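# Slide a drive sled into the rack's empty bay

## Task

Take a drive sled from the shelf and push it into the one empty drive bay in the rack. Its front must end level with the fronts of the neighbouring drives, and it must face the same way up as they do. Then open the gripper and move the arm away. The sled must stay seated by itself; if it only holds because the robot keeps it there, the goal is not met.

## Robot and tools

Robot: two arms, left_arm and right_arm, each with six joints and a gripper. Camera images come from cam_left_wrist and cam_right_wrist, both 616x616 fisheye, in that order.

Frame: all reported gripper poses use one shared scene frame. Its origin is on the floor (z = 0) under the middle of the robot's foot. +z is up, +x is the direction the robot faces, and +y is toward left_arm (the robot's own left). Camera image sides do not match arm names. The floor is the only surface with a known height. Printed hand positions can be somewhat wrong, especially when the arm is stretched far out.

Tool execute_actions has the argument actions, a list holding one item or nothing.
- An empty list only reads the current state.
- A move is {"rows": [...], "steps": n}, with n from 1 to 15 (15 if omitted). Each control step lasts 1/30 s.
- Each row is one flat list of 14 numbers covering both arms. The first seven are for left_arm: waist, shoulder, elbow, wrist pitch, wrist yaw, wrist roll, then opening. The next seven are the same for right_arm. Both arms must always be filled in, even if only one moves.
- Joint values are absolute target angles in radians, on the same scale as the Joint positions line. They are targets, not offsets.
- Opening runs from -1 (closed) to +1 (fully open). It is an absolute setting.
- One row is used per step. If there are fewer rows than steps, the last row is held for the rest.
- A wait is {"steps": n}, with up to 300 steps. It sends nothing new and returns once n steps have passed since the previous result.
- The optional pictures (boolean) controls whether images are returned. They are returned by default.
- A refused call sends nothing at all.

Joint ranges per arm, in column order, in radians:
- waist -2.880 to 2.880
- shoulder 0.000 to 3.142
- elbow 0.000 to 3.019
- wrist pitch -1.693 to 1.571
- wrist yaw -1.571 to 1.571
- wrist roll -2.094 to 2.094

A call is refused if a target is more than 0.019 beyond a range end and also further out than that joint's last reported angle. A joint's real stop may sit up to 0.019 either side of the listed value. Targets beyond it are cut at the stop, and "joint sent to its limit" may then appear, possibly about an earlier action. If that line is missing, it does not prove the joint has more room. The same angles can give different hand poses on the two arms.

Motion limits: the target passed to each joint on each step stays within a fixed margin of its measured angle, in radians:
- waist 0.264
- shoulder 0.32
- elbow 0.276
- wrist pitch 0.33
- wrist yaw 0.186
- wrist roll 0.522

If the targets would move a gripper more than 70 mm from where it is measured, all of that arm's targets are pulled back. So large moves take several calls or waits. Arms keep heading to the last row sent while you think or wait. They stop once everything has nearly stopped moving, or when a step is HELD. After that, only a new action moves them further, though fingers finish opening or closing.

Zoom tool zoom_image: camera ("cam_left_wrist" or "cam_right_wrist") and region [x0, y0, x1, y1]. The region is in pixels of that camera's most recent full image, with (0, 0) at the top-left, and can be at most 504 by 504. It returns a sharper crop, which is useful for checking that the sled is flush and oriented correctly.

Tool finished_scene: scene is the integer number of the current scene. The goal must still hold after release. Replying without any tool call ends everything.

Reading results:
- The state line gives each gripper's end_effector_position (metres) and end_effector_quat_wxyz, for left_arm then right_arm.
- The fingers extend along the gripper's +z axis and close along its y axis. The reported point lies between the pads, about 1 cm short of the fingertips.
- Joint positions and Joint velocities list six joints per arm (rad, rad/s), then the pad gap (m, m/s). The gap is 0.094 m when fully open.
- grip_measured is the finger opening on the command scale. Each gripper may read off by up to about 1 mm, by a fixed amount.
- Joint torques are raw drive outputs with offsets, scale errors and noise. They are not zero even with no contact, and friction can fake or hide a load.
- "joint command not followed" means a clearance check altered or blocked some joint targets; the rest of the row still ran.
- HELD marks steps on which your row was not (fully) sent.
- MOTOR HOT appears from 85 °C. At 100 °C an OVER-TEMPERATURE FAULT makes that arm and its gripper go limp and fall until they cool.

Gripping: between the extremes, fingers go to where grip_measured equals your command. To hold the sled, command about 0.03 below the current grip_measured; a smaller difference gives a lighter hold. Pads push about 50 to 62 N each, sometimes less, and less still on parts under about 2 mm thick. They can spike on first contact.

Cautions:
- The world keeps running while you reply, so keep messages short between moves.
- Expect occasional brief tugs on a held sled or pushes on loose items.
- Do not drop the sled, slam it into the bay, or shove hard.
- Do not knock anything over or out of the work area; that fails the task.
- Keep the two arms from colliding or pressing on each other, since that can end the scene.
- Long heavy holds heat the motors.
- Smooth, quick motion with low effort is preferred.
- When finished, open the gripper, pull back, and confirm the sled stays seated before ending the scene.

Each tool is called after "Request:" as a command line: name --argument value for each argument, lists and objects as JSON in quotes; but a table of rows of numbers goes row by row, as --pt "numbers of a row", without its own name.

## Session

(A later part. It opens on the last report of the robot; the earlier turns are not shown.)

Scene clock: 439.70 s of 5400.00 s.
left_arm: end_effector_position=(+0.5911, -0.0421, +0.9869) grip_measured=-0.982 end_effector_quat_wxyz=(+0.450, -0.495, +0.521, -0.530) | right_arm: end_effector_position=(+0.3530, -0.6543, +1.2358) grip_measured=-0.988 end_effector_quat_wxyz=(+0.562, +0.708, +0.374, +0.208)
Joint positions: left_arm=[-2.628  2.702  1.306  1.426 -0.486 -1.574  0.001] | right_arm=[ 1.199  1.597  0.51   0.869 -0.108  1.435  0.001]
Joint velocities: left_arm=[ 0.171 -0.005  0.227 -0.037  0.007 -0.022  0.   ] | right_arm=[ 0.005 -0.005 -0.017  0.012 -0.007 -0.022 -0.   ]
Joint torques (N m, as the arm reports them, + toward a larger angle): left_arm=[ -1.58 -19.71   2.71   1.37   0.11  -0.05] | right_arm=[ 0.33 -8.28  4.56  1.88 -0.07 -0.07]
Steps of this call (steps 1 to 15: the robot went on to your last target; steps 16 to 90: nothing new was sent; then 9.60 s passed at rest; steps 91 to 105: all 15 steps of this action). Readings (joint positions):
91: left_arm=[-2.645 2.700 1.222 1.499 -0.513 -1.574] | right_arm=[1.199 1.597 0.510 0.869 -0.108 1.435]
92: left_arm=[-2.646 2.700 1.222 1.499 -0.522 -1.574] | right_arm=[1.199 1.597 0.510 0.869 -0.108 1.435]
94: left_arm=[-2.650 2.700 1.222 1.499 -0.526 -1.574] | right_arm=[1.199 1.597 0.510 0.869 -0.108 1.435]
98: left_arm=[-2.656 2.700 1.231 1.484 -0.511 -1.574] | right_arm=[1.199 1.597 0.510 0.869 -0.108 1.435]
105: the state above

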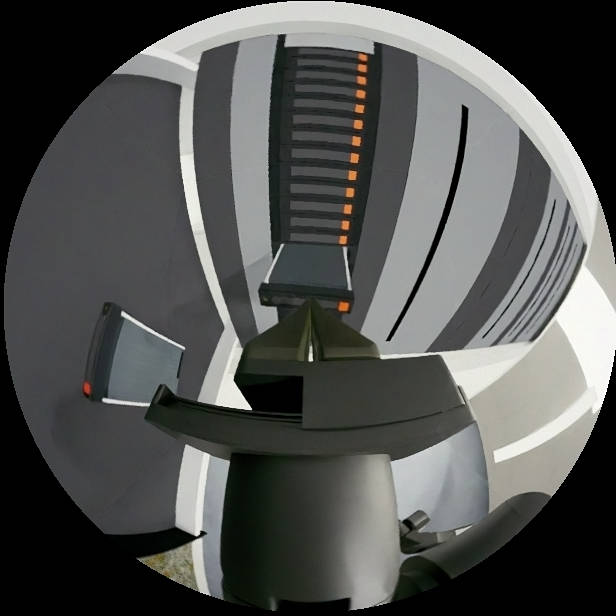

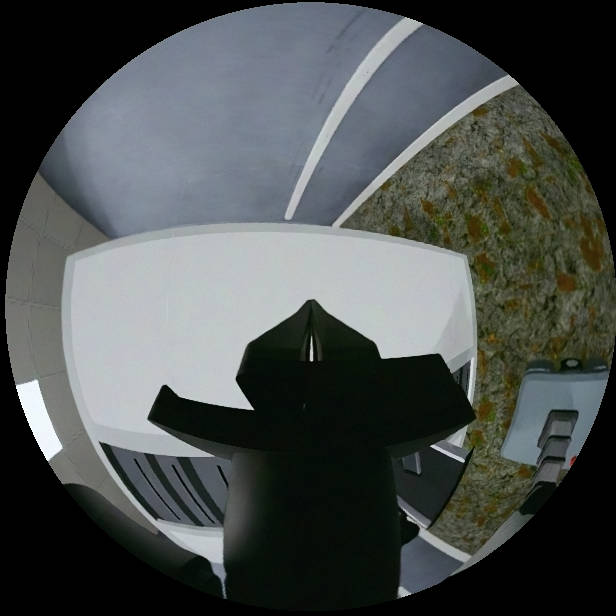

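Tip is lined up on the sled front. Pushing forward in steps.

Request:
execute_actions --actions '[{"rows":[[-2.595,2.7,1.36,1.375,-0.466,-1.585,-1,1.2,1.6,0.5,0.87,-0.109,1.435,-1],[-2.595,2.7,1.36,1.375,-0.466,-1.585,-1,1.2,1.6,0.5,0.87,-0.109,1.435,-1],[-2.595,2.7,1.36,1.375,-0.466,-1.585,-1,1.2,1.6,0.5,0.87,-0.109,1.435,-1],[-2.595,2.7,1.36,1.375,-0.466,-1.585,-1,1.2,1.6,0.5,0.87,-0.109,1.435,-1],[-2.595,2.7,1.36,1.375,-0.466,-1.585,-1,1.2,1.6,0.5,0.87,-0.109,1.435,-1],[-2.595,2.7,1.36,1.375,-0.466,-1.585,-1,1.2,1.6,0.5,0.87,-0.109,1.435,-1],[-2.595,2.7,1.36,1.375,-0.466,-1.585,-1,1.2,1.6,0.5,0.87,-0.109,1.435,-1],[-2.575,2.705,1.405,1.335,-0.445,-1.585,-1,1.2,1.6,0.5,0.87,-0.109,1.435,-1]]}]'

Scene clock: 447.53 s of 5400.00 s.
left_arm: end_effector_position=(+0.6074, -0.0399, +0.9781) grip_measured=-0.982 end_effector_quat_wxyz=(+0.443, -0.495, +0.537, -0.520) | right_arm: end_effector_position=(+0.3530, -0.6543, +1.2358) grip_measured=-0.988 end_effector_quat_wxyz=(+0.562, +0.708, +0.374, +0.208)
Joint positions: left_arm=[-2.604  2.706  1.34   1.358 -0.449 -1.574  0.001] | right_arm=[ 1.199  1.597  0.51   0.869 -0.108  1.435  0.001]
Joint velocities: left_arm=[-0.005  0.005 -0.012 -0.007  0.007 -0.022 -0.   ] | right_arm=[ 0.005  0.005  0.002  0.007 -0.007 -0.037  0.001]
Joint torques (N m, as the arm reports them, + toward a larger angle): left_arm=[  1.3  -20.01   6.73   0.89   0.2   -0.05] | right_arm=[ 0.23 -8.11  4.5   1.88 -0.06 -0.08]
Steps of this call (steps 1 to 30: the robot went on to your last target; steps 31 to 90: nothing new was sent; then 4.33 s passed at rest; steps 91 to 105: all 15 steps of this action). Readings (joint positions):
91: left_arm=[-2.612 2.702 1.315 1.414 -0.477 -1.574] | right_arm=[1.199 1.597 0.510 0.869 -0.108 1.435]
92: left_arm=[-2.611 2.702 1.320 1.403 -0.472 -1.574] | right_arm=[1.199 1.597 0.510 0.869 -0.108 1.435]
94: left_arm=[-2.609 2.702 1.329 1.391 -0.469 -1.574] | right_arm=[1.199 1.597 0.510 0.869 -0.108 1.435]
98: left_arm=[-2.606 2.702 1.335 1.380 -0.459 -1.574] | right_arm=[1.199 1.597 0.510 0.869 -0.108 1.435]
105: the state above

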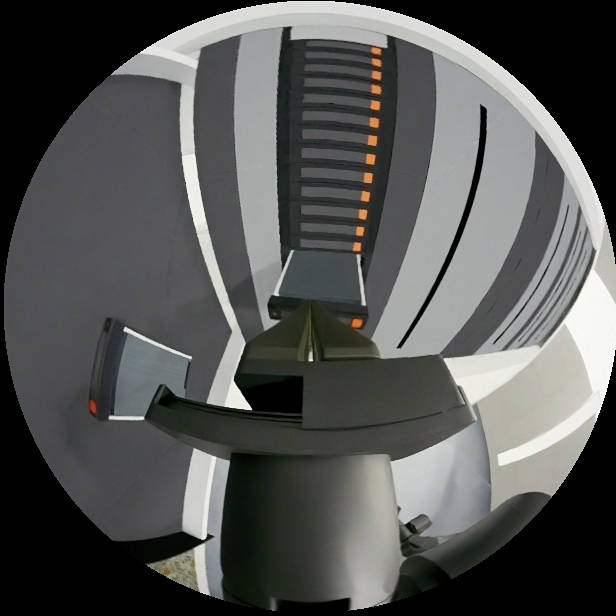

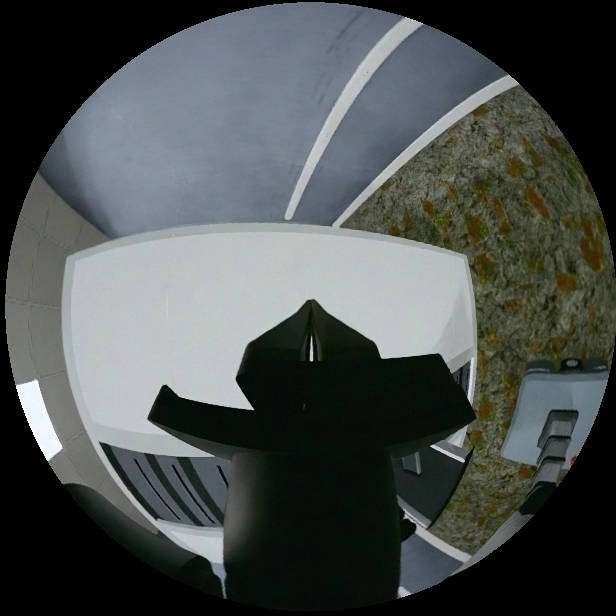

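Request:
execute_actions --actions '[{"rows":[[-2.57,2.695,1.42,1.40,-0.45,-1.585,-1,1.2,1.6,0.5,0.87,-0.109,1.435,-1],[-2.57,2.695,1.42,1.40,-0.45,-1.585,-1,1.2,1.6,0.5,0.87,-0.109,1.435,-1],[-2.57,2.695,1.42,1.40,-0.45,-1.585,-1,1.2,1.6,0.5,0.87,-0.109,1.435,-1],[-2.57,2.695,1.42,1.40,-0.45,-1.585,-1,1.2,1.6,0.5,0.87,-0.109,1.435,-1],[-2.57,2.695,1.42,1.40,-0.45,-1.585,-1,1.2,1.6,0.5,0.87,-0.109,1.435,-1],[-2.555,2.695,1.46,1.39,-0.44,-1.585,-1,1.2,1.6,0.5,0.87,-0.109,1.435,-1]]}]'

Scene clock: 455.67 s of 5400.00 s.
left_arm: end_effector_position=(+0.6093, -0.0410, +0.9790) grip_measured=-0.982 end_effector_quat_wxyz=(+0.444, -0.492, +0.529, -0.530) | right_arm: end_effector_position=(+0.3530, -0.6543, +1.2358) grip_measured=-0.988 end_effector_quat_wxyz=(+0.562, +0.708, +0.374, +0.208)
Joint positions: left_arm=[-2.602  2.72   1.355  1.384 -0.443 -1.574  0.001] | right_arm=[ 1.199  1.597  0.51   0.869 -0.108  1.435  0.001]
Joint velocities: left_arm=[ 0.005  0.015 -0.012  0.002 -0.051  0.022 -0.001] | right_arm=[-0.015 -0.005  0.012 -0.012  0.022 -0.022 -0.   ]
Joint torques (N m, as the arm reports them, + toward a larger angle): left_arm=[  2.31 -22.26   9.36   2.31   0.13  -0.05] | right_arm=[ 0.31 -8.22  4.62  1.87 -0.05 -0.06]
Steps of this call (steps 1 to 15: the robot went on to your last target; steps 16 to 90: nothing new was sent; then 4.63 s passed at rest; steps 91 to 105: all 15 steps of this action). Readings (joint positions):
91: left_arm=[-2.604 2.706 1.341 1.363 -0.449 -1.574] | right_arm=[1.199 1.597 0.510 0.869 -0.108 1.435]
92: left_arm=[-2.603 2.708 1.342 1.367 -0.449 -1.574] | right_arm=[1.199 1.597 0.510 0.869 -0.108 1.435]
94: left_arm=[-2.603 2.712 1.345 1.375 -0.449 -1.574] | right_arm=[1.199 1.597 0.510 0.869 -0.108 1.435]
98: left_arm=[-2.602 2.718 1.355 1.381 -0.443 -1.574] | right_arm=[1.199 1.597 0.510 0.869 -0.108 1.435]
105: the state above

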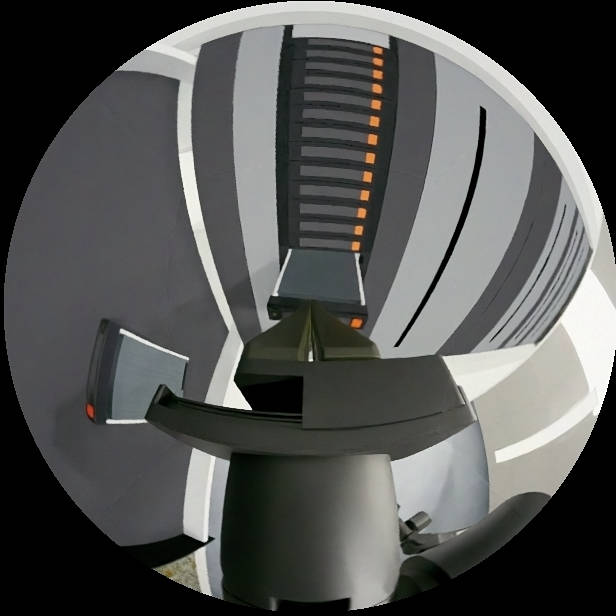

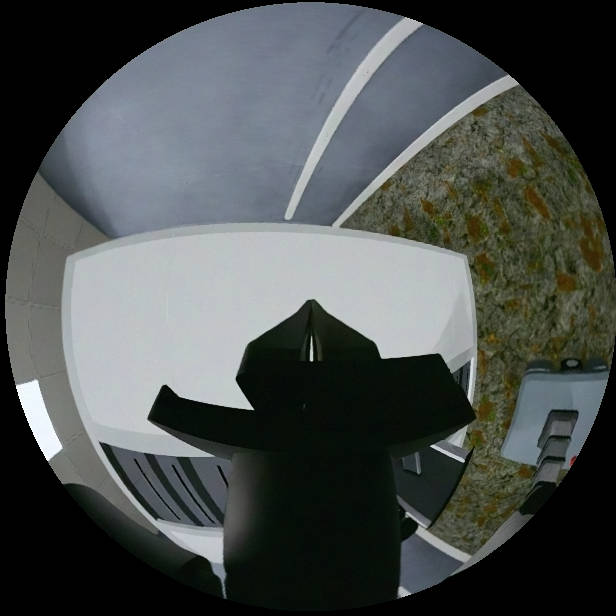

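Request:
execute_actions --actions '[{"rows":[[-2.625,2.69,1.29,1.45,-0.48,-1.585,-1,1.2,1.6,0.5,0.87,-0.109,1.435,-1],[-2.625,2.69,1.29,1.45,-0.48,-1.585,-1,1.2,1.6,0.5,0.87,-0.109,1.435,-1],[-2.625,2.69,1.29,1.45,-0.48,-1.585,-1,1.2,1.6,0.5,0.87,-0.109,1.435,-1],[-2.625,2.69,1.29,1.45,-0.48,-1.585,-1,1.2,1.6,0.5,0.87,-0.109,1.435,-1],[-2.625,2.69,1.29,1.45,-0.48,-1.585,-1,1.2,1.6,0.5,0.87,-0.109,1.435,-1],[-2.625,2.69,1.29,1.45,-0.48,-1.585,-1,1.2,1.6,0.5,0.87,-0.109,1.435,-1],[-2.625,2.69,1.29,1.45,-0.48,-1.585,1,1.2,1.6,0.5,0.87,-0.109,1.435,-1]]}]'

Request:
zoom_image --camera "cam_left_wrist" --region '[220,200,420,360]'

Scene clock: 466.73 s of 5400.00 s.
left_arm: end_effector_position=(+0.5864, -0.0326, +0.9769) grip_measured=+1.000 end_effector_quat_wxyz=(+0.448, -0.498, +0.529, -0.521) | right_arm: end_effector_position=(+0.3530, -0.6543, +1.2358) grip_measured=-0.988 end_effector_quat_wxyz=(+0.562, +0.708, +0.374, +0.208)
Joint positions: left_arm=[-2.617  2.71   1.289  1.427 -0.477 -1.574  0.094] | right_arm=[ 1.199  1.597  0.51   0.869 -0.108  1.435  0.001]
Joint velocities: left_arm=[-0.015 -0.015 -0.007  0.002  0.007 -0.037  0.   ] | right_arm=[ 0.005 -0.005  0.002  0.007  0.022 -0.051  0.   ]
Joint torques (N m, as the arm reports them, + toward a larger angle): left_arm=[ -1.54 -21.25   2.29   3.09  -0.14  -0.04] | right_arm=[ 0.28 -8.2   4.48  1.85 -0.05 -0.06]
Steps of this call (steps 1 to 15: the robot went on to your last target; steps 16 to 90: nothing new was sent; then 7.57 s passed at rest; steps 91 to 105: all 15 steps of this action). Readings (joint positions):
91: left_arm=[-2.606 2.719 1.342 1.392 -0.458 -1.574] | right_arm=[1.199 1.597 0.510 0.869 -0.108 1.435]
92: left_arm=[-2.608 2.714 1.324 1.407 -0.470 -1.574] | right_arm=[1.199 1.597 0.510 0.869 -0.108 1.435]
94: left_arm=[-2.613 2.710 1.298 1.423 -0.477 -1.574] | right_arm=[1.199 1.597 0.510 0.869 -0.108 1.435]
98: left_arm=[-2.617 2.710 1.289 1.426 -0.477 -1.574] | right_arm=[1.199 1.597 0.510 0.869 -0.108 1.435]
105: the state above

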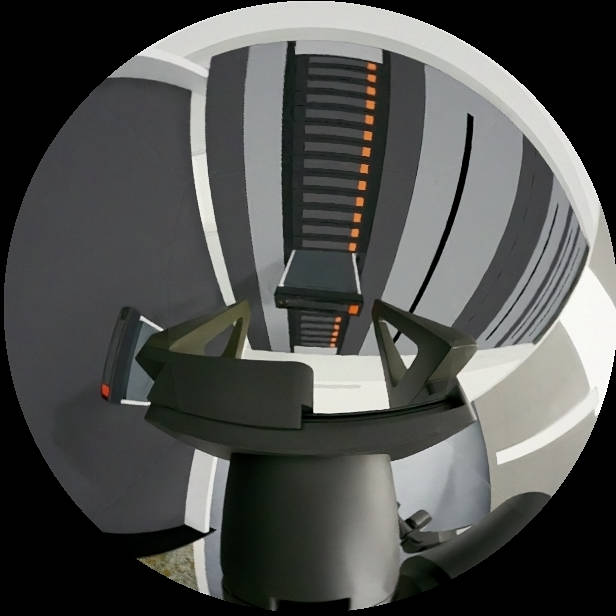

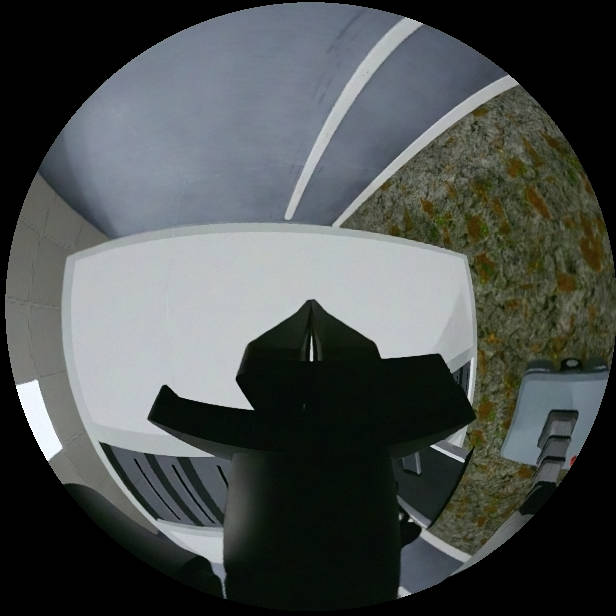

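Region (220, 200, 420, 360) of cam_left_wrist's 616x616 image, scaled by 2.520, with more detail than that image has; it fills the top 403 rows of this view, and the rest is white.

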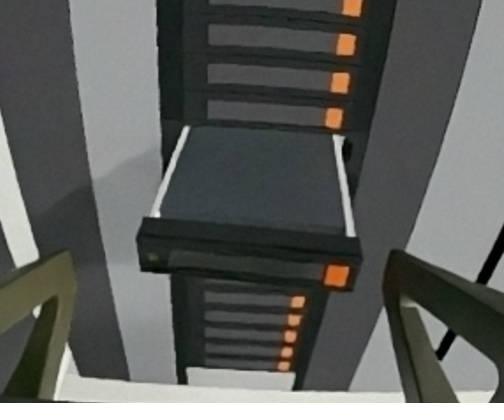

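Request:
execute_actions --actions '[{"rows":[[-2.635,2.68,1.3,1.46,-0.495,-1.585,1,1.2,1.6,0.5,0.87,-0.109,1.435,-1],[-2.635,2.68,1.3,1.46,-0.495,-1.585,1,1.2,1.6,0.5,0.87,-0.109,1.435,-1],[-2.635,2.68,1.3,1.46,-0.495,-1.585,1,1.2,1.6,0.5,0.87,-0.109,1.435,-1],[-2.635,2.68,1.3,1.46,-0.495,-1.585,1,1.2,1.6,0.5,0.87,-0.109,1.435,-1],[-2.635,2.68,1.3,1.46,-0.495,-1.585,1,1.2,1.6,0.5,0.87,-0.109,1.435,-1],[-2.605,2.68,1.35,1.415,-0.47,-1.585,1,1.2,1.6,0.5,0.87,-0.109,1.435,-1],[-2.605,2.68,1.35,1.415,-0.47,-1.585,1,1.2,1.6,0.5,0.87,-0.109,1.435,-1],[-2.605,2.68,1.35,1.415,-0.47,-1.585,1,1.2,1.6,0.5,0.87,-0.109,1.435,-1],[-2.605,2.68,1.35,1.415,-0.47,-1.585,1,1.2,1.6,0.5,0.87,-0.109,1.435,-1],[-2.578,2.685,1.40,1.37,-0.443,-1.585,1,1.2,1.6,0.5,0.87,-0.109,1.435,-1]]}]'

Scene clock: 477.90 s of 5400.00 s.
left_arm: end_effector_position=(+0.6256, -0.0395, +0.9964) grip_measured=+1.000 end_effector_quat_wxyz=(+0.453, -0.492, +0.512, -0.540) | right_arm: end_effector_position=(+0.3530, -0.6543, +1.2358) grip_measured=-0.988 end_effector_quat_wxyz=(+0.562, +0.708, +0.374, +0.208)
Joint positions: left_arm=[-2.59   2.704  1.381  1.382 -0.446 -1.574  0.094] | right_arm=[ 1.199  1.597  0.51   0.869 -0.108  1.435  0.001]
Joint velocities: left_arm=[ 0.151 -0.054  0.046 -0.027 -0.022 -0.022  0.   ] | right_arm=[ 0.015 -0.005 -0.002  0.007 -0.007  0.022 -0.001]
Joint torques (N m, as the arm reports them, + toward a larger angle): left_arm=[ -0.83 -22.36   3.82   1.37   0.14  -0.05] | right_arm=[ 0.19 -8.13  4.5   1.81 -0.06 -0.07]
Steps of this call (steps 1 to 15: the robot went on to your last target; steps 16 to 90: nothing new was sent; then 7.67 s passed at rest; steps 91 to 105: all 15 steps of this action). Readings (joint positions):
91: left_arm=[-2.618 2.710 1.289 1.429 -0.485 -1.574] | right_arm=[1.199 1.597 0.510 0.869 -0.108 1.435]
92: left_arm=[-2.619 2.710 1.289 1.432 -0.490 -1.574] | right_arm=[1.199 1.597 0.510 0.869 -0.108 1.435]
94: left_arm=[-2.621 2.709 1.289 1.436 -0.492 -1.574] | right_arm=[1.199 1.597 0.510 0.869 -0.108 1.435]
98: left_arm=[-2.621 2.708 1.308 1.428 -0.475 -1.574] | right_arm=[1.199 1.597 0.510 0.869 -0.108 1.435]
105: the state above

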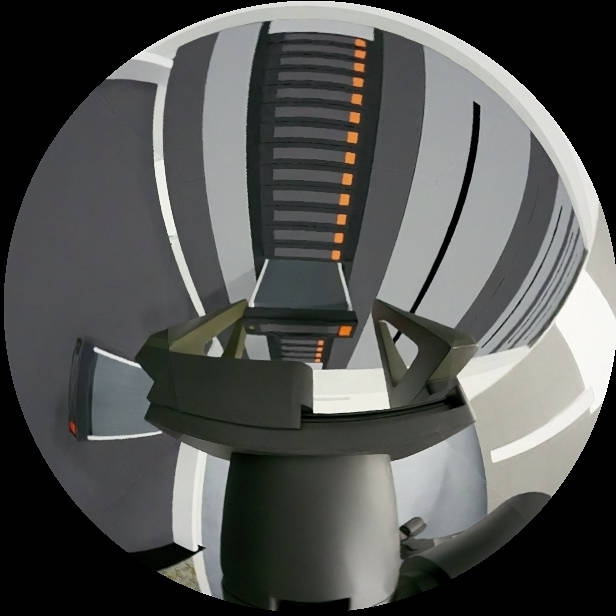

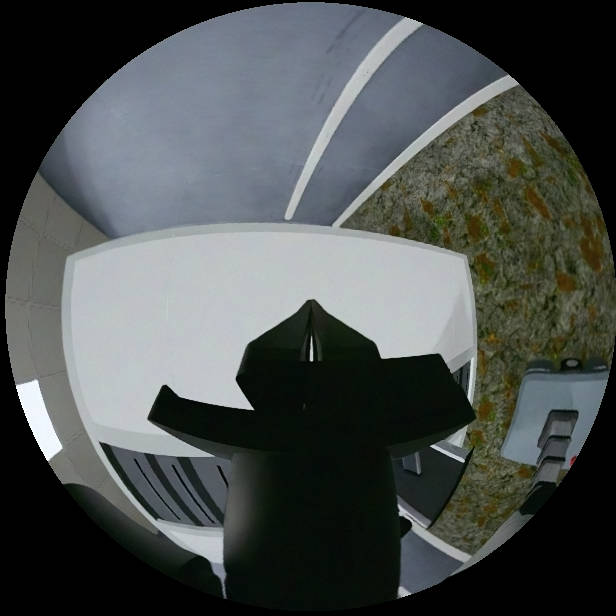

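Request:
execute_actions --actions '[{"rows":[[-2.578,2.708,1.40,1.385,-0.443,-1.585,1,1.2,1.6,0.5,0.87,-0.109,1.435,-1],[-2.578,2.708,1.40,1.385,-0.443,-1.585,1,1.2,1.6,0.5,0.87,-0.109,1.435,-1],[-2.578,2.708,1.40,1.385,-0.443,-1.585,1,1.2,1.6,0.5,0.87,-0.109,1.435,-1],[-2.578,2.708,1.40,1.385,-0.443,-1.585,1,1.2,1.6,0.5,0.87,-0.109,1.435,-1],[-2.578,2.708,1.40,1.385,-0.443,-1.585,1,1.2,1.6,0.5,0.87,-0.109,1.435,-1],[-2.578,2.708,1.40,1.385,-0.443,-1.585,1,1.2,1.6,0.5,0.87,-0.109,1.435,-1],[-2.578,2.708,1.40,1.385,-0.443,-1.585,1,1.2,1.6,0.5,0.87,-0.109,1.435,-1],[-2.578,2.708,1.40,1.385,-0.443,-1.585,0.5,1.2,1.6,0.5,0.87,-0.109,1.435,-1]]}]'

Scene clock: 488.90 s of 5400.00 s.
left_arm: end_effector_position=(+0.6291, -0.0321, +0.9942) grip_measured=+0.630 end_effector_quat_wxyz=(+0.455, -0.495, +0.511, -0.536) | right_arm: end_effector_position=(+0.3530, -0.6543, +1.2358) grip_measured=-0.988 end_effector_quat_wxyz=(+0.562, +0.708, +0.374, +0.208)
Joint positions: left_arm=[-2.578  2.706  1.382  1.379 -0.444 -1.575  0.077] | right_arm=[ 1.199  1.597  0.51   0.869 -0.108  1.435  0.001]
Joint velocities: left_arm=[-0.015  0.015 -0.022 -0.012 -0.022  0.007 -0.001] | right_arm=[ 0.005 -0.024 -0.012  0.002  0.007 -0.007  0.001]
Joint torques (N m, as the arm reports them, + toward a larger angle): left_arm=[ -1.85 -20.29   4.15   2.14   0.08  -0.04] | right_arm=[ 0.39 -7.89  4.52  1.86 -0.06 -0.06]
Steps of this call (steps 1 to 30: the robot went on to your last target; steps 31 to 90: nothing new was sent; then 7.50 s passed at rest; steps 91 to 105: all 15 steps of this action). Readings (joint positions):
91: left_arm=[-2.578 2.702 1.381 1.380 -0.446 -1.574] | right_arm=[1.199 1.597 0.510 0.869 -0.108 1.435]
92: left_arm=[-2.578 2.702 1.381 1.380 -0.446 -1.574] | right_arm=[1.199 1.597 0.510 0.869 -0.108 1.435]
94: left_arm=[-2.578 2.702 1.381 1.380 -0.446 -1.574] | right_arm=[1.199 1.597 0.510 0.869 -0.108 1.435]
98: left_arm=[-2.578 2.702 1.381 1.380 -0.446 -1.574] | right_arm=[1.199 1.597 0.510 0.869 -0.108 1.435]
105: the state above

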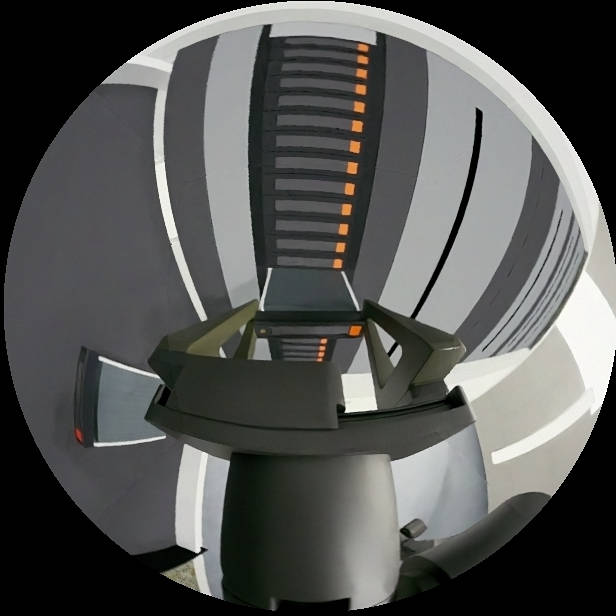

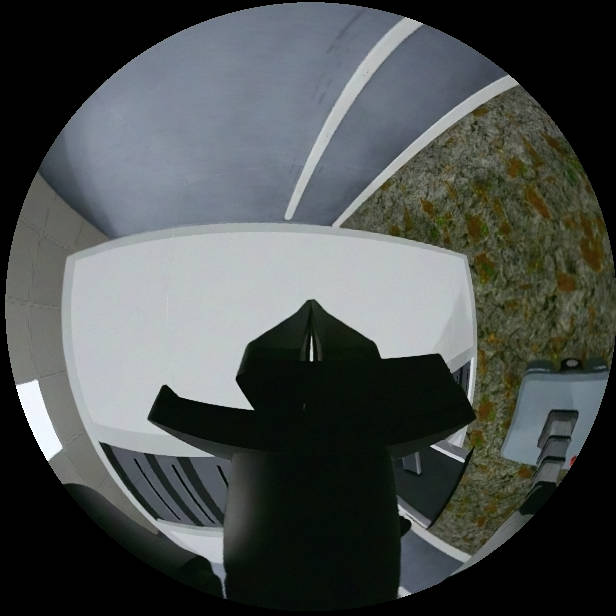

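Request:
execute_actions --actions '[{"rows":[[-2.6,2.715,1.40,1.385,-0.46,-1.585,0.5,1.2,1.6,0.5,0.87,-0.109,1.435,-1],[-2.6,2.715,1.40,1.385,-0.46,-1.585,0.5,1.2,1.6,0.5,0.87,-0.109,1.435,-1],[-2.6,2.715,1.40,1.385,-0.46,-1.585,0.5,1.2,1.6,0.5,0.87,-0.109,1.435,-1],[-2.6,2.715,1.40,1.385,-0.46,-1.585,0.5,1.2,1.6,0.5,0.87,-0.109,1.435,-1],[-2.6,2.715,1.40,1.385,-0.46,-1.585,0.5,1.2,1.6,0.5,0.87,-0.109,1.435,-1],[-2.575,2.715,1.435,1.355,-0.44,-1.585,0.5,1.2,1.6,0.5,0.87,-0.109,1.435,-1],[-2.575,2.715,1.435,1.355,-0.44,-1.585,0.5,1.2,1.6,0.5,0.87,-0.109,1.435,-1],[-2.575,2.715,1.435,1.355,-0.44,-1.585,0.5,1.2,1.6,0.5,0.87,-0.109,1.435,-1],[-2.575,2.715,1.435,1.355,-0.44,-1.585,0.5,1.2,1.6,0.5,0.87,-0.109,1.435,-1],[-2.55,2.715,1.47,1.325,-0.422,-1.585,0.5,1.2,1.6,0.5,0.87,-0.109,1.435,-1]]}]'

Scene clock: 499.03 s of 5400.00 s.
left_arm: end_effector_position=(+0.6328, -0.0391, +0.9946) grip_measured=+0.630 end_effector_quat_wxyz=(+0.449, -0.491, +0.513, -0.542) | right_arm: end_effector_position=(+0.3530, -0.6543, +1.2358) grip_measured=-0.988 end_effector_quat_wxyz=(+0.562, +0.708, +0.374, +0.208)
Joint positions: left_arm=[-2.581  2.71   1.399  1.367 -0.428 -1.578  0.077] | right_arm=[ 1.199  1.597  0.51   0.869 -0.108  1.435  0.001]
Joint velocities: left_arm=[-0.015 -0.005 -0.017 -0.012 -0.051 -0.022  0.001] | right_arm=[-0.024 -0.015 -0.007  0.007  0.037 -0.022  0.   ]
Joint torques (N m, as the arm reports them, + toward a larger angle): left_arm=[  1.66 -20.44   7.45   0.11   0.32  -0.01] | right_arm=[ 0.28 -8.18  4.56  1.8  -0.06 -0.06]
Steps of this call (steps 1 to 15: the robot went on to your last target; steps 16 to 90: nothing new was sent; then 6.63 s passed at rest; steps 91 to 105: all 15 steps of this action). Readings (joint positions):
91: left_arm=[-2.580 2.706 1.382 1.379 -0.449 -1.575] | right_arm=[1.199 1.597 0.510 0.869 -0.108 1.435]
92: left_arm=[-2.581 2.706 1.383 1.379 -0.452 -1.575] | right_arm=[1.199 1.597 0.510 0.869 -0.108 1.435]
94: left_arm=[-2.582 2.707 1.384 1.379 -0.456 -1.575] | right_arm=[1.199 1.597 0.510 0.869 -0.108 1.435]
98: left_arm=[-2.581 2.708 1.388 1.378 -0.448 -1.578] | right_arm=[1.199 1.597 0.510 0.869 -0.108 1.435]
105: the state above

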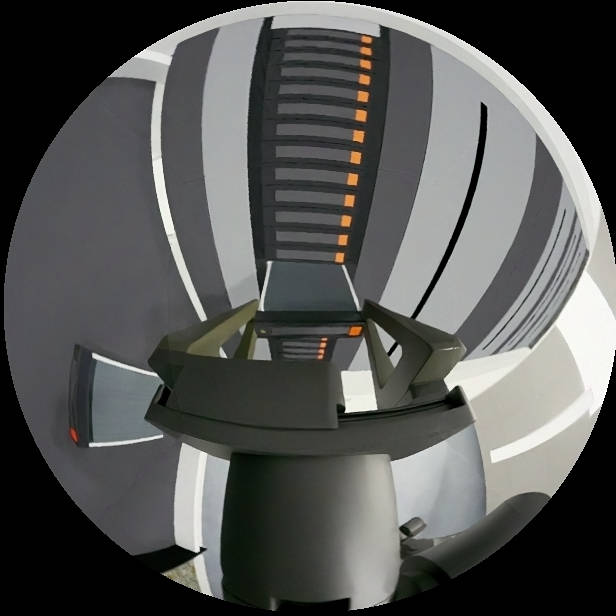

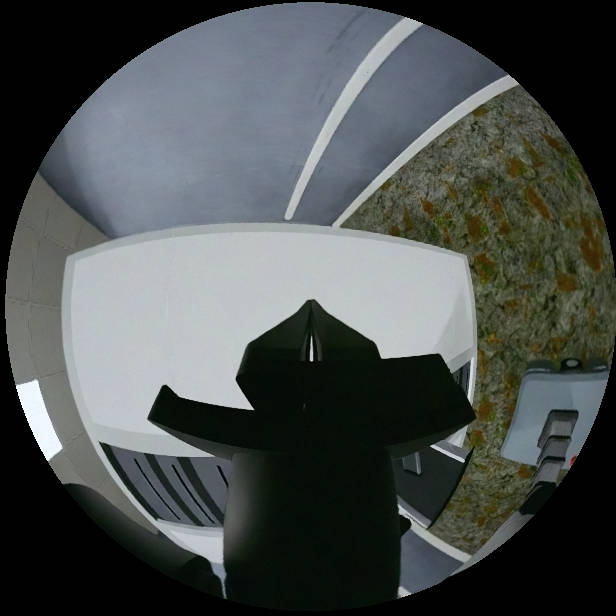

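Request:
execute_actions --actions '[{"rows":[[-2.585,2.74,1.41,1.385,-0.435,-1.585,0.5,1.2,1.6,0.5,0.87,-0.109,1.435,-1],[-2.585,2.74,1.41,1.385,-0.435,-1.585,0.5,1.2,1.6,0.5,0.87,-0.109,1.435,-1],[-2.585,2.74,1.41,1.385,-0.435,-1.585,0.5,1.2,1.6,0.5,0.87,-0.109,1.435,-1],[-2.585,2.74,1.41,1.385,-0.435,-1.585,0.5,1.2,1.6,0.5,0.87,-0.109,1.435,-1],[-2.585,2.74,1.41,1.385,-0.435,-1.585,0.5,1.2,1.6,0.5,0.87,-0.109,1.435,-1],[-2.585,2.74,1.41,1.385,-0.435,-1.585,0.5,1.2,1.6,0.5,0.87,-0.109,1.435,-1],[-2.585,2.74,1.41,1.385,-0.435,-1.585,0.5,1.2,1.6,0.5,0.87,-0.109,1.435,-1],[-2.555,2.74,1.48,1.35,-0.42,-1.585,0.5,1.2,1.6,0.5,0.87,-0.109,1.435,-1]]}]'

Scene clock: 507.97 s of 5400.00 s.
left_arm: end_effector_position=(+0.6368, -0.0402, +0.9928) grip_measured=+0.630 end_effector_quat_wxyz=(+0.454, -0.487, +0.508, -0.546) | right_arm: end_effector_position=(+0.3530, -0.6543, +1.2358) grip_measured=-0.988 end_effector_quat_wxyz=(+0.562, +0.708, +0.374, +0.208)
Joint positions: left_arm=[-2.579  2.727  1.424  1.378 -0.427 -1.572  0.077] | right_arm=[ 1.199  1.597  0.51   0.869 -0.108  1.435  0.001]
Joint velocities: left_arm=[-0.005 -0.005  0.007 -0.002 -0.007  0.095 -0.001] | right_arm=[ 0.005  0.005  0.012 -0.007 -0.022  0.022  0.   ]
Joint torques (N m, as the arm reports them, + toward a larger angle): left_arm=[  0.71 -19.7    6.67   0.82   0.33  -0.08] | right_arm=[ 0.01 -8.23  4.56  1.86 -0.06 -0.07]
Steps of this call (steps 1 to 15: the robot went on to your last target; steps 16 to 90: nothing new was sent; then 5.43 s passed at rest; steps 91 to 105: all 15 steps of this action). Readings (joint positions):
91: left_arm=[-2.582 2.712 1.398 1.371 -0.432 -1.578] | right_arm=[1.199 1.597 0.510 0.869 -0.108 1.435]
92: left_arm=[-2.582 2.715 1.399 1.376 -0.434 -1.577] | right_arm=[1.199 1.597 0.510 0.869 -0.108 1.435]
94: left_arm=[-2.582 2.715 1.399 1.378 -0.434 -1.576] | right_arm=[1.199 1.597 0.510 0.869 -0.108 1.435]
98: left_arm=[-2.581 2.716 1.405 1.378 -0.430 -1.575] | right_arm=[1.199 1.597 0.510 0.869 -0.108 1.435]
105: the state above

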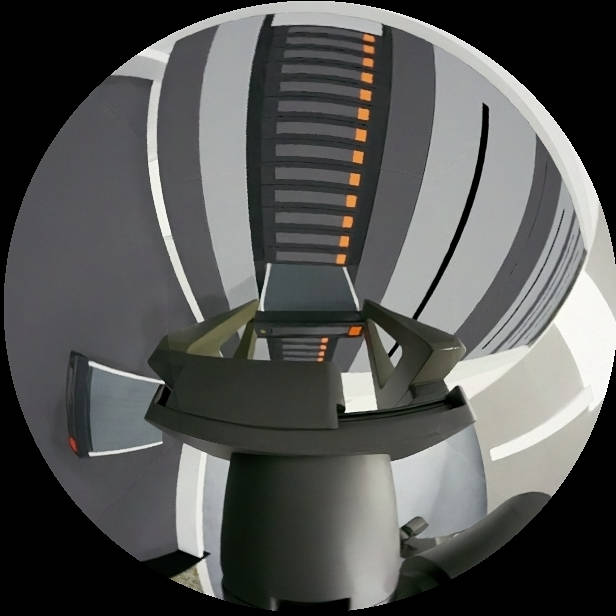

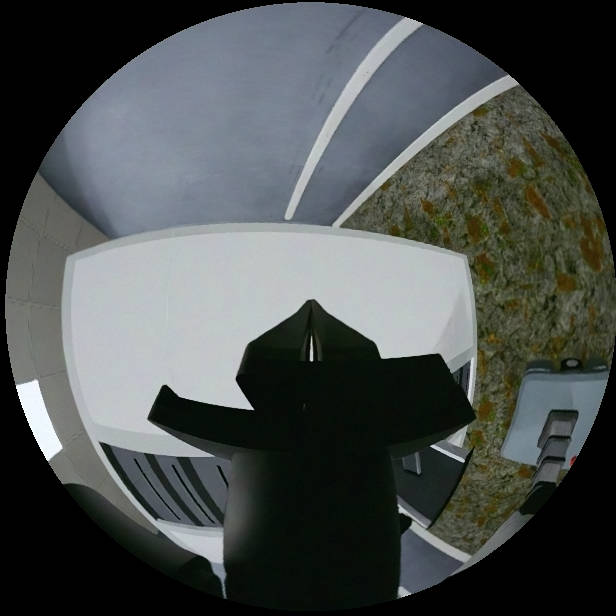

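Request:
execute_actions --actions '[{"rows":[[-2.61,2.75,1.5,1.36,-0.43,-1.585,0.5,1.2,1.6,0.5,0.87,-0.109,1.435,-1],[-2.61,2.75,1.5,1.36,-0.43,-1.585,0.5,1.2,1.6,0.5,0.87,-0.109,1.435,-1],[-2.61,2.75,1.5,1.36,-0.43,-1.585,0.5,1.2,1.6,0.5,0.87,-0.109,1.435,-1],[-2.61,2.75,1.5,1.36,-0.43,-1.585,0.5,1.2,1.6,0.5,0.87,-0.109,1.435,-1],[-2.61,2.75,1.5,1.36,-0.43,-1.585,0.5,1.2,1.6,0.5,0.87,-0.109,1.435,-1],[-2.61,2.75,1.5,1.36,-0.43,-1.585,0.5,1.2,1.6,0.5,0.87,-0.109,1.435,-1],[-2.61,2.75,1.5,1.36,-0.43,-1.585,0.5,1.2,1.6,0.5,0.87,-0.109,1.435,-1],[-2.53,2.75,1.5,1.36,-0.41,-1.585,0.5,1.2,1.6,0.5,0.87,-0.109,1.435,-1]]}]'

Scene clock: 518.03 s of 5400.00 s.
left_arm: end_effector_position=(+0.6497, -0.0339, +0.9914) grip_measured=+0.630 end_effector_quat_wxyz=(+0.456, -0.482, +0.506, -0.552) | right_arm: end_effector_position=(+0.3530, -0.6543, +1.2358) grip_measured=-0.988 end_effector_quat_wxyz=(+0.562, +0.708, +0.374, +0.208)
Joint positions: left_arm=[-2.556  2.744  1.458  1.377 -0.397 -1.566  0.077] | right_arm=[ 1.199  1.597  0.51   0.869 -0.108  1.435  0.001]
Joint velocities: left_arm=[ 0.005  0.015  0.032 -0.027 -0.007 -0.022 -0.001] | right_arm=[-0.015 -0.015  0.002 -0.007 -0.066 -0.022 -0.001]
Joint torques (N m, as the arm reports them, + toward a larger angle): left_arm=[  0.64 -20.12   5.81   1.46  -0.58  -0.14] | right_arm=[ 0.17 -8.11  4.54  1.83 -0.06 -0.07]
Steps of this call (steps 1 to 15: the robot went on to your last target; steps 16 to 90: nothing new was sent; then 6.57 s passed at rest; steps 91 to 105: all 15 steps of this action). Readings (joint positions):
91: left_arm=[-2.581 2.728 1.427 1.378 -0.430 -1.572] | right_arm=[1.199 1.597 0.510 0.869 -0.108 1.435]
92: left_arm=[-2.583 2.731 1.433 1.378 -0.436 -1.571] | right_arm=[1.199 1.597 0.510 0.869 -0.108 1.435]
94: left_arm=[-2.588 2.734 1.438 1.378 -0.448 -1.568] | right_arm=[1.199 1.597 0.510 0.869 -0.108 1.435]
98: left_arm=[-2.583 2.734 1.438 1.378 -0.441 -1.567] | right_arm=[1.199 1.597 0.510 0.869 -0.108 1.435]
105: the state above

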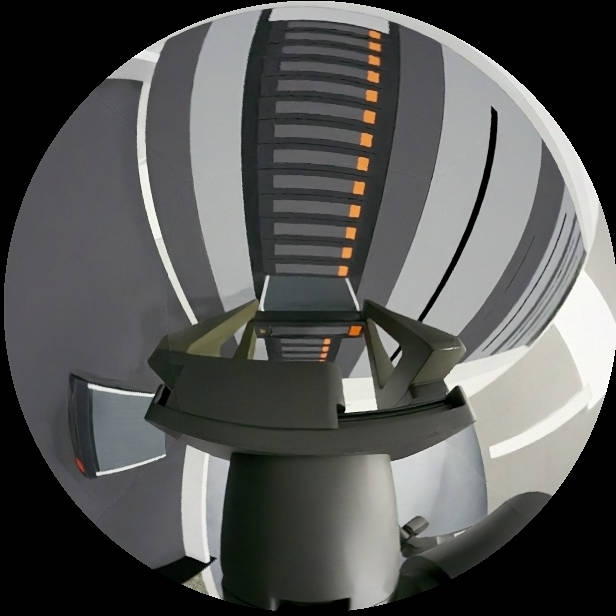

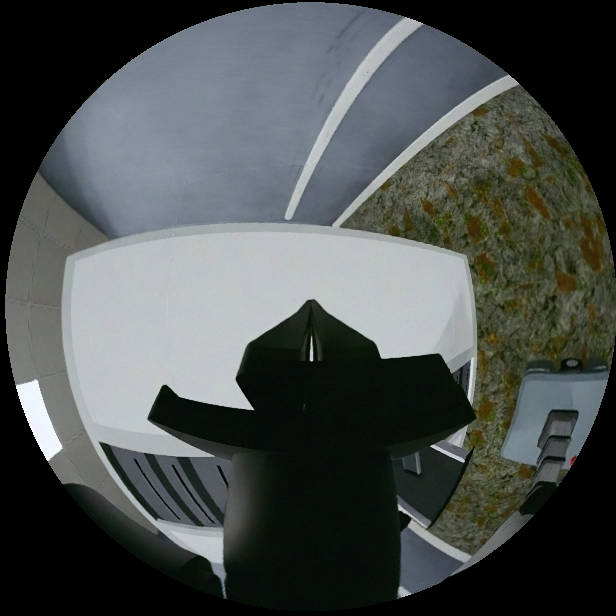

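Moving toward +y freed it. Continuing the push.

Request:
execute_actions --actions '[{"rows":[[-2.53,2.75,1.51,1.33,-0.39,-1.585,0.5,1.2,1.6,0.5,0.87,-0.109,1.435,-1],[-2.53,2.75,1.51,1.33,-0.39,-1.585,0.5,1.2,1.6,0.5,0.87,-0.109,1.435,-1],[-2.53,2.75,1.51,1.33,-0.39,-1.585,0.5,1.2,1.6,0.5,0.87,-0.109,1.435,-1],[-2.53,2.75,1.51,1.33,-0.39,-1.585,0.5,1.2,1.6,0.5,0.87,-0.109,1.435,-1],[-2.53,2.75,1.51,1.33,-0.39,-1.585,0.5,1.2,1.6,0.5,0.87,-0.109,1.435,-1],[-2.53,2.75,1.51,1.33,-0.39,-1.585,0.5,1.2,1.6,0.5,0.87,-0.109,1.435,-1],[-2.51,2.75,1.55,1.3,-0.375,-1.585,0.5,1.2,1.6,0.5,0.87,-0.109,1.435,-1]]}]'

Scene clock: 525.80 s of 5400.00 s.
left_arm: end_effector_position=(+0.6609, -0.0369, +0.9914) grip_measured=+0.630 end_effector_quat_wxyz=(+0.451, -0.479, +0.512, -0.553) | right_arm: end_effector_position=(+0.3530, -0.6543, +1.2358) grip_measured=-0.988 end_effector_quat_wxyz=(+0.562, +0.708, +0.374, +0.208)
Joint positions: left_arm=[-2.547  2.746  1.487  1.341 -0.375 -1.567  0.077] | right_arm=[ 1.199  1.597  0.51   0.869 -0.108  1.435  0.001]
Joint velocities: left_arm=[-0.005 -0.005  0.007 -0.022  0.022 -0.037 -0.   ] | right_arm=[-0.005 -0.015  0.007 -0.007  0.022 -0.037  0.001]
Joint torques (N m, as the arm reports them, + toward a larger angle): left_arm=[  2.47 -21.28   7.39   0.08   0.    -0.14] | right_arm=[ 0.26 -8.14  4.48  1.91 -0.05 -0.06]
Steps of this call (steps 1 to 15: the robot went on to your last target; steps 16 to 90: nothing new was sent; then 4.27 s passed at rest; steps 91 to 105: all 15 steps of this action). Readings (joint positions):
91: left_arm=[-2.556 2.744 1.460 1.372 -0.393 -1.566] | right_arm=[1.199 1.597 0.510 0.869 -0.108 1.435]
92: left_arm=[-2.555 2.744 1.465 1.366 -0.392 -1.566] | right_arm=[1.199 1.597 0.510 0.869 -0.108 1.435]
94: left_arm=[-2.554 2.744 1.468 1.361 -0.392 -1.566] | right_arm=[1.199 1.597 0.510 0.869 -0.108 1.435]
98: left_arm=[-2.551 2.745 1.480 1.349 -0.381 -1.567] | right_arm=[1.199 1.597 0.510 0.869 -0.108 1.435]
105: the state above

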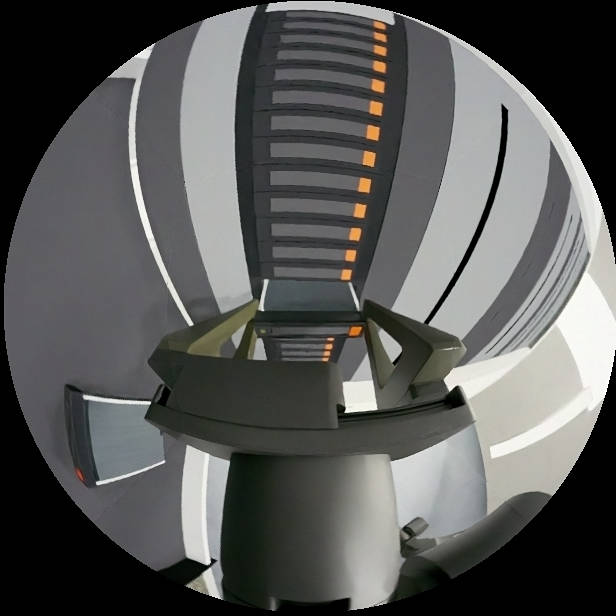

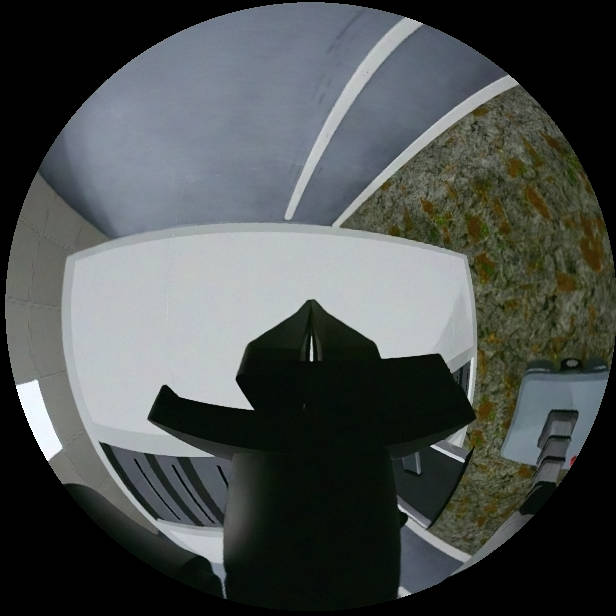

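Request:
execute_actions --actions '[{"rows":[[-2.49,2.75,1.55,1.31,-0.365,-1.585,0.5,1.2,1.6,0.5,0.87,-0.109,1.435,-1],[-2.49,2.75,1.55,1.31,-0.365,-1.585,0.5,1.2,1.6,0.5,0.87,-0.109,1.435,-1],[-2.49,2.75,1.55,1.31,-0.365,-1.585,0.5,1.2,1.6,0.5,0.87,-0.109,1.435,-1],[-2.49,2.75,1.55,1.31,-0.365,-1.585,0.5,1.2,1.6,0.5,0.87,-0.109,1.435,-1],[-2.49,2.75,1.55,1.31,-0.365,-1.585,0.5,1.2,1.6,0.5,0.87,-0.109,1.435,-1],[-2.49,2.75,1.55,1.31,-0.365,-1.585,0.5,1.2,1.6,0.5,0.87,-0.109,1.435,-1],[-2.48,2.75,1.58,1.285,-0.35,-1.585,0.5,1.2,1.6,0.5,0.87,-0.109,1.435,-1]]}]'

Scene clock: 534.07 s of 5400.00 s.
left_arm: end_effector_position=(+0.6714, -0.0354, +0.9910) grip_measured=+0.630 end_effector_quat_wxyz=(+0.448, -0.473, +0.515, -0.557) | right_arm: end_effector_position=(+0.3530, -0.6543, +1.2358) grip_measured=-0.988 end_effector_quat_wxyz=(+0.562, +0.708, +0.374, +0.208)
Joint positions: left_arm=[-2.532  2.752  1.513  1.324 -0.343 -1.567  0.077] | right_arm=[ 1.199  1.597  0.51   0.869 -0.108  1.435  0.001]
Joint velocities: left_arm=[-0.005  0.005  0.002  0.007 -0.066  0.037 -0.001] | right_arm=[-0.005 -0.005 -0.012 -0.007  0.022  0.007  0.   ]
Joint torques (N m, as the arm reports them, + toward a larger angle): left_arm=[  3.57 -21.75   7.89   0.24  -0.3   -0.13] | right_arm=[ 0.26 -8.21  4.51  1.89 -0.06 -0.08]
Steps of this call (steps 1 to 15: the robot went on to your last target; steps 16 to 90: nothing new was sent; then 4.77 s passed at rest; steps 91 to 105: all 15 steps of this action). Readings (joint positions):
91: left_arm=[-2.546 2.746 1.487 1.341 -0.371 -1.567] | right_arm=[1.199 1.597 0.510 0.869 -0.108 1.435]
92: left_arm=[-2.544 2.746 1.487 1.341 -0.367 -1.567] | right_arm=[1.199 1.597 0.510 0.869 -0.108 1.435]
94: left_arm=[-2.540 2.746 1.488 1.341 -0.361 -1.567] | right_arm=[1.199 1.597 0.510 0.869 -0.108 1.435]
98: left_arm=[-2.537 2.748 1.499 1.333 -0.352 -1.567] | right_arm=[1.199 1.597 0.510 0.869 -0.108 1.435]
105: the state above

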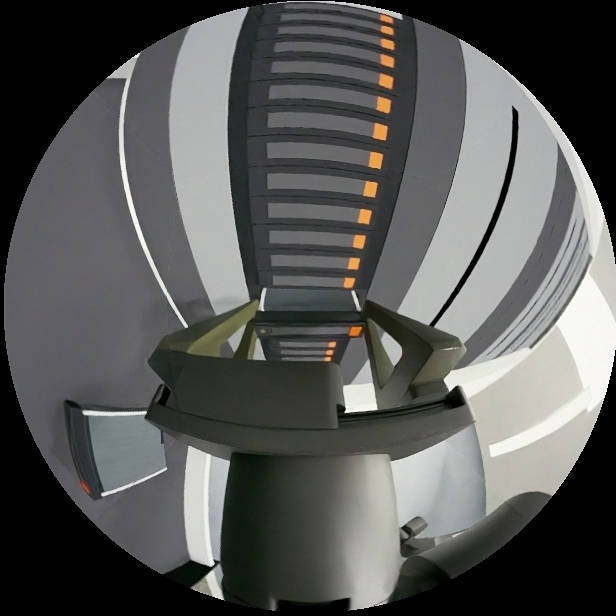

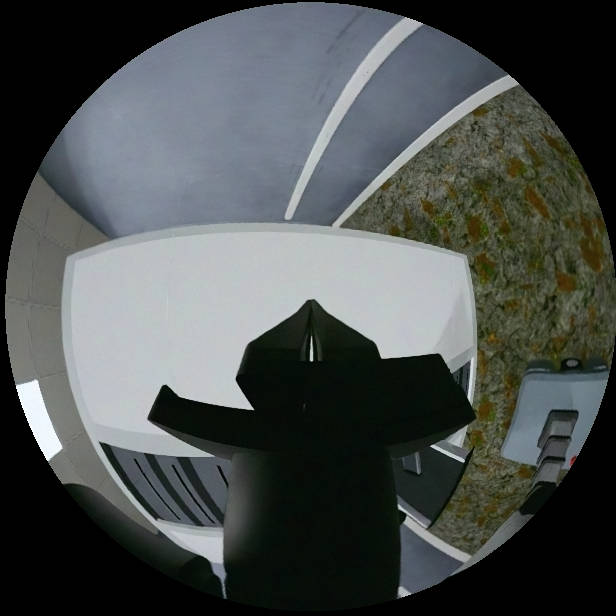

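Request:
execute_actions --actions '[{"rows":[[-2.53,2.74,1.53,1.33,-0.35,-1.585,1,1.2,1.6,0.5,0.87,-0.109,1.435,-1],[-2.53,2.74,1.53,1.33,-0.35,-1.585,1,1.2,1.6,0.5,0.87,-0.109,1.435,-1],[-2.53,2.74,1.53,1.33,-0.35,-1.585,1,1.2,1.6,0.5,0.87,-0.109,1.435,-1],[-2.53,2.74,1.53,1.33,-0.35,-1.585,1,1.2,1.6,0.5,0.87,-0.109,1.435,-1],[-2.53,2.74,1.53,1.33,-0.35,-1.585,1,1.2,1.6,0.5,0.87,-0.109,1.435,-1],[-2.53,2.74,1.53,1.33,-0.35,-1.585,1,1.2,1.6,0.5,0.87,-0.109,1.435,-1],[-2.53,2.74,1.53,1.33,-0.35,-1.585,1,1.2,1.6,0.5,0.87,-0.109,1.435,-1],[-2.565,2.73,1.46,1.38,-0.39,-1.585,1,1.2,1.6,0.5,0.87,-0.109,1.435,-1],[-2.565,2.73,1.46,1.38,-0.39,-1.585,1,1.2,1.6,0.5,0.87,-0.109,1.435,-1],[-2.565,2.73,1.46,1.38,-0.39,-1.585,1,1.2,1.6,0.5,0.87,-0.109,1.435,-1],[-2.6,2.72,1.40,1.43,-0.43,-1.585,1,1.2,1.6,0.5,0.87,-0.109,1.435,-1]]}]' --pictures false

Request:
execute_actions --actions '[{"rows":[[-2.6,2.72,1.40,1.43,-0.43,-1.585,1,1.2,1.6,0.5,0.87,-0.109,1.435,-1],[-2.6,2.72,1.40,1.43,-0.43,-1.585,1,1.2,1.6,0.5,0.87,-0.109,1.435,-1],[-2.6,2.72,1.40,1.43,-0.43,-1.585,1,1.2,1.6,0.5,0.87,-0.109,1.435,-1],[-2.6,2.72,1.40,1.43,-0.43,-1.585,-1,1.2,1.6,0.5,0.87,-0.109,1.435,-1]]}]'

Scene clock: 546.17 s of 5400.00 s.
left_arm: end_effector_position=(+0.6259, -0.0355, +0.9844) grip_measured=+1.000 end_effector_quat_wxyz=(+0.452, -0.488, +0.512, -0.544) | right_arm: end_effector_position=(+0.3530, -0.6543, +1.2358) grip_measured=-0.988 end_effector_quat_wxyz=(+0.562, +0.708, +0.374, +0.208)
Joint positions: left_arm=[-2.58   2.737  1.4    1.402 -0.427 -1.572  0.094] | right_arm=[ 1.199  1.597  0.51   0.869 -0.108  1.435  0.001]
Joint velocities: left_arm=[-0.278  0.005 -0.198  0.022  0.007 -0.066  0.   ] | right_arm=[ 0.015 -0.005 -0.012 -0.012 -0.007 -0.081 -0.   ]
Joint torques (N m, as the arm reports them, + toward a larger angle): left_arm=[ -1.82 -22.15   3.47   3.14  -0.11  -0.07] | right_arm=[ 0.29 -8.04  4.48  1.86 -0.06 -0.07]
Steps of this call (steps 1 to 15: the robot went on to your last target; steps 16 to 90: nothing new was sent; then 8.60 s passed at rest; steps 91 to 105: all 15 steps of this action). Readings (joint positions):
91: left_arm=[-2.533 2.752 1.513 1.325 -0.344 -1.567] | right_arm=[1.199 1.597 0.510 0.869 -0.108 1.435]
92: left_arm=[-2.533 2.752 1.513 1.325 -0.346 -1.569] | right_arm=[1.199 1.597 0.510 0.869 -0.108 1.435]
94: left_arm=[-2.533 2.752 1.513 1.325 -0.347 -1.570] | right_arm=[1.199 1.597 0.510 0.869 -0.108 1.435]
98: left_arm=[-2.535 2.751 1.507 1.331 -0.367 -1.571] | right_arm=[1.199 1.597 0.510 0.869 -0.108 1.435]
105: the state above

Scene clock: 546.67 s of 5400.00 s.
left_arm: end_effector_position=(+0.6161, -0.0518, +0.9858) grip_measured=-0.982 end_effector_quat_wxyz=(+0.445, -0.481, +0.517, -0.551) | right_arm: end_effector_position=(+0.3530, -0.6543, +1.2358) grip_measured=-0.988 end_effector_quat_wxyz=(+0.562, +0.708, +0.374, +0.208)
Joint positions: left_arm=[-2.607  2.736  1.395  1.408 -0.427 -1.572  0.001] | right_arm=[ 1.199  1.597  0.51   0.869 -0.108  1.435  0.001]
Joint velocities: left_arm=[-0.015  0.005 -0.007  0.002 -0.051  0.022  0.001] | right_arm=[-0.015 -0.005 -0.012 -0.017  0.007  0.037  0.   ]
Joint torques (N m, as the arm reports them, + toward a larger angle): left_arm=[ -0.75 -21.93   3.11   3.05  -0.1   -0.07] | right_arm=[ 0.34 -8.15  4.53  1.87 -0.05 -0.07]
Steps of this call (steps 1 to 15: all 15 steps of this action). Readings (joint positions):
1: left_arm=[-2.589 2.737 1.396 1.403 -0.427 -1.572] | right_arm=[1.199 1.597 0.510 0.869 -0.108 1.435]
2: left_arm=[-2.596 2.737 1.395 1.404 -0.427 -1.572] | right_arm=[1.199 1.597 0.510 0.869 -0.108 1.435]
4: left_arm=[-2.606 2.736 1.395 1.407 -0.427 -1.572] | right_arm=[1.199 1.597 0.510 0.869 -0.108 1.435]
8: left_arm=[-2.607 2.736 1.395 1.408 -0.427 -1.572] | right_arm=[1.199 1.597 0.510 0.869 -0.108 1.435]
15: the state above

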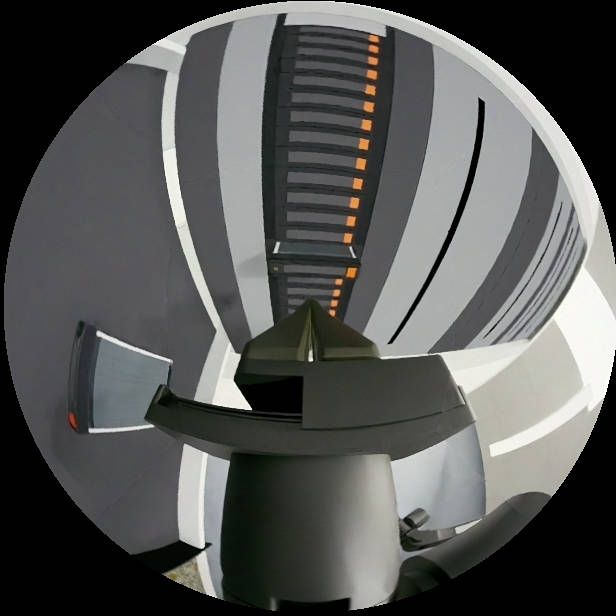

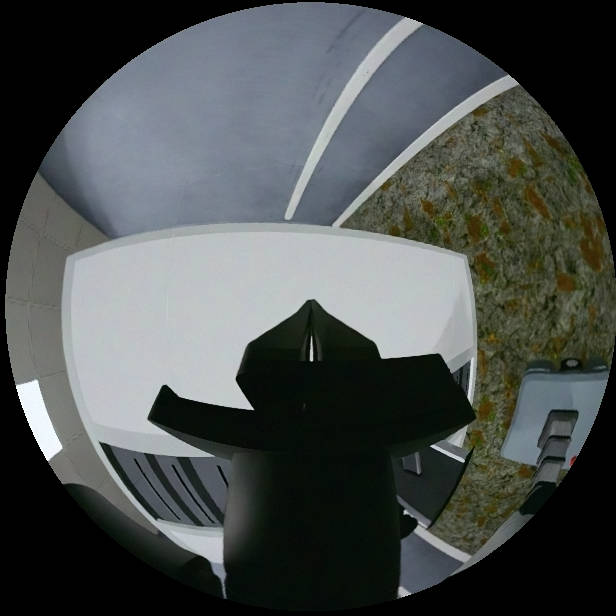

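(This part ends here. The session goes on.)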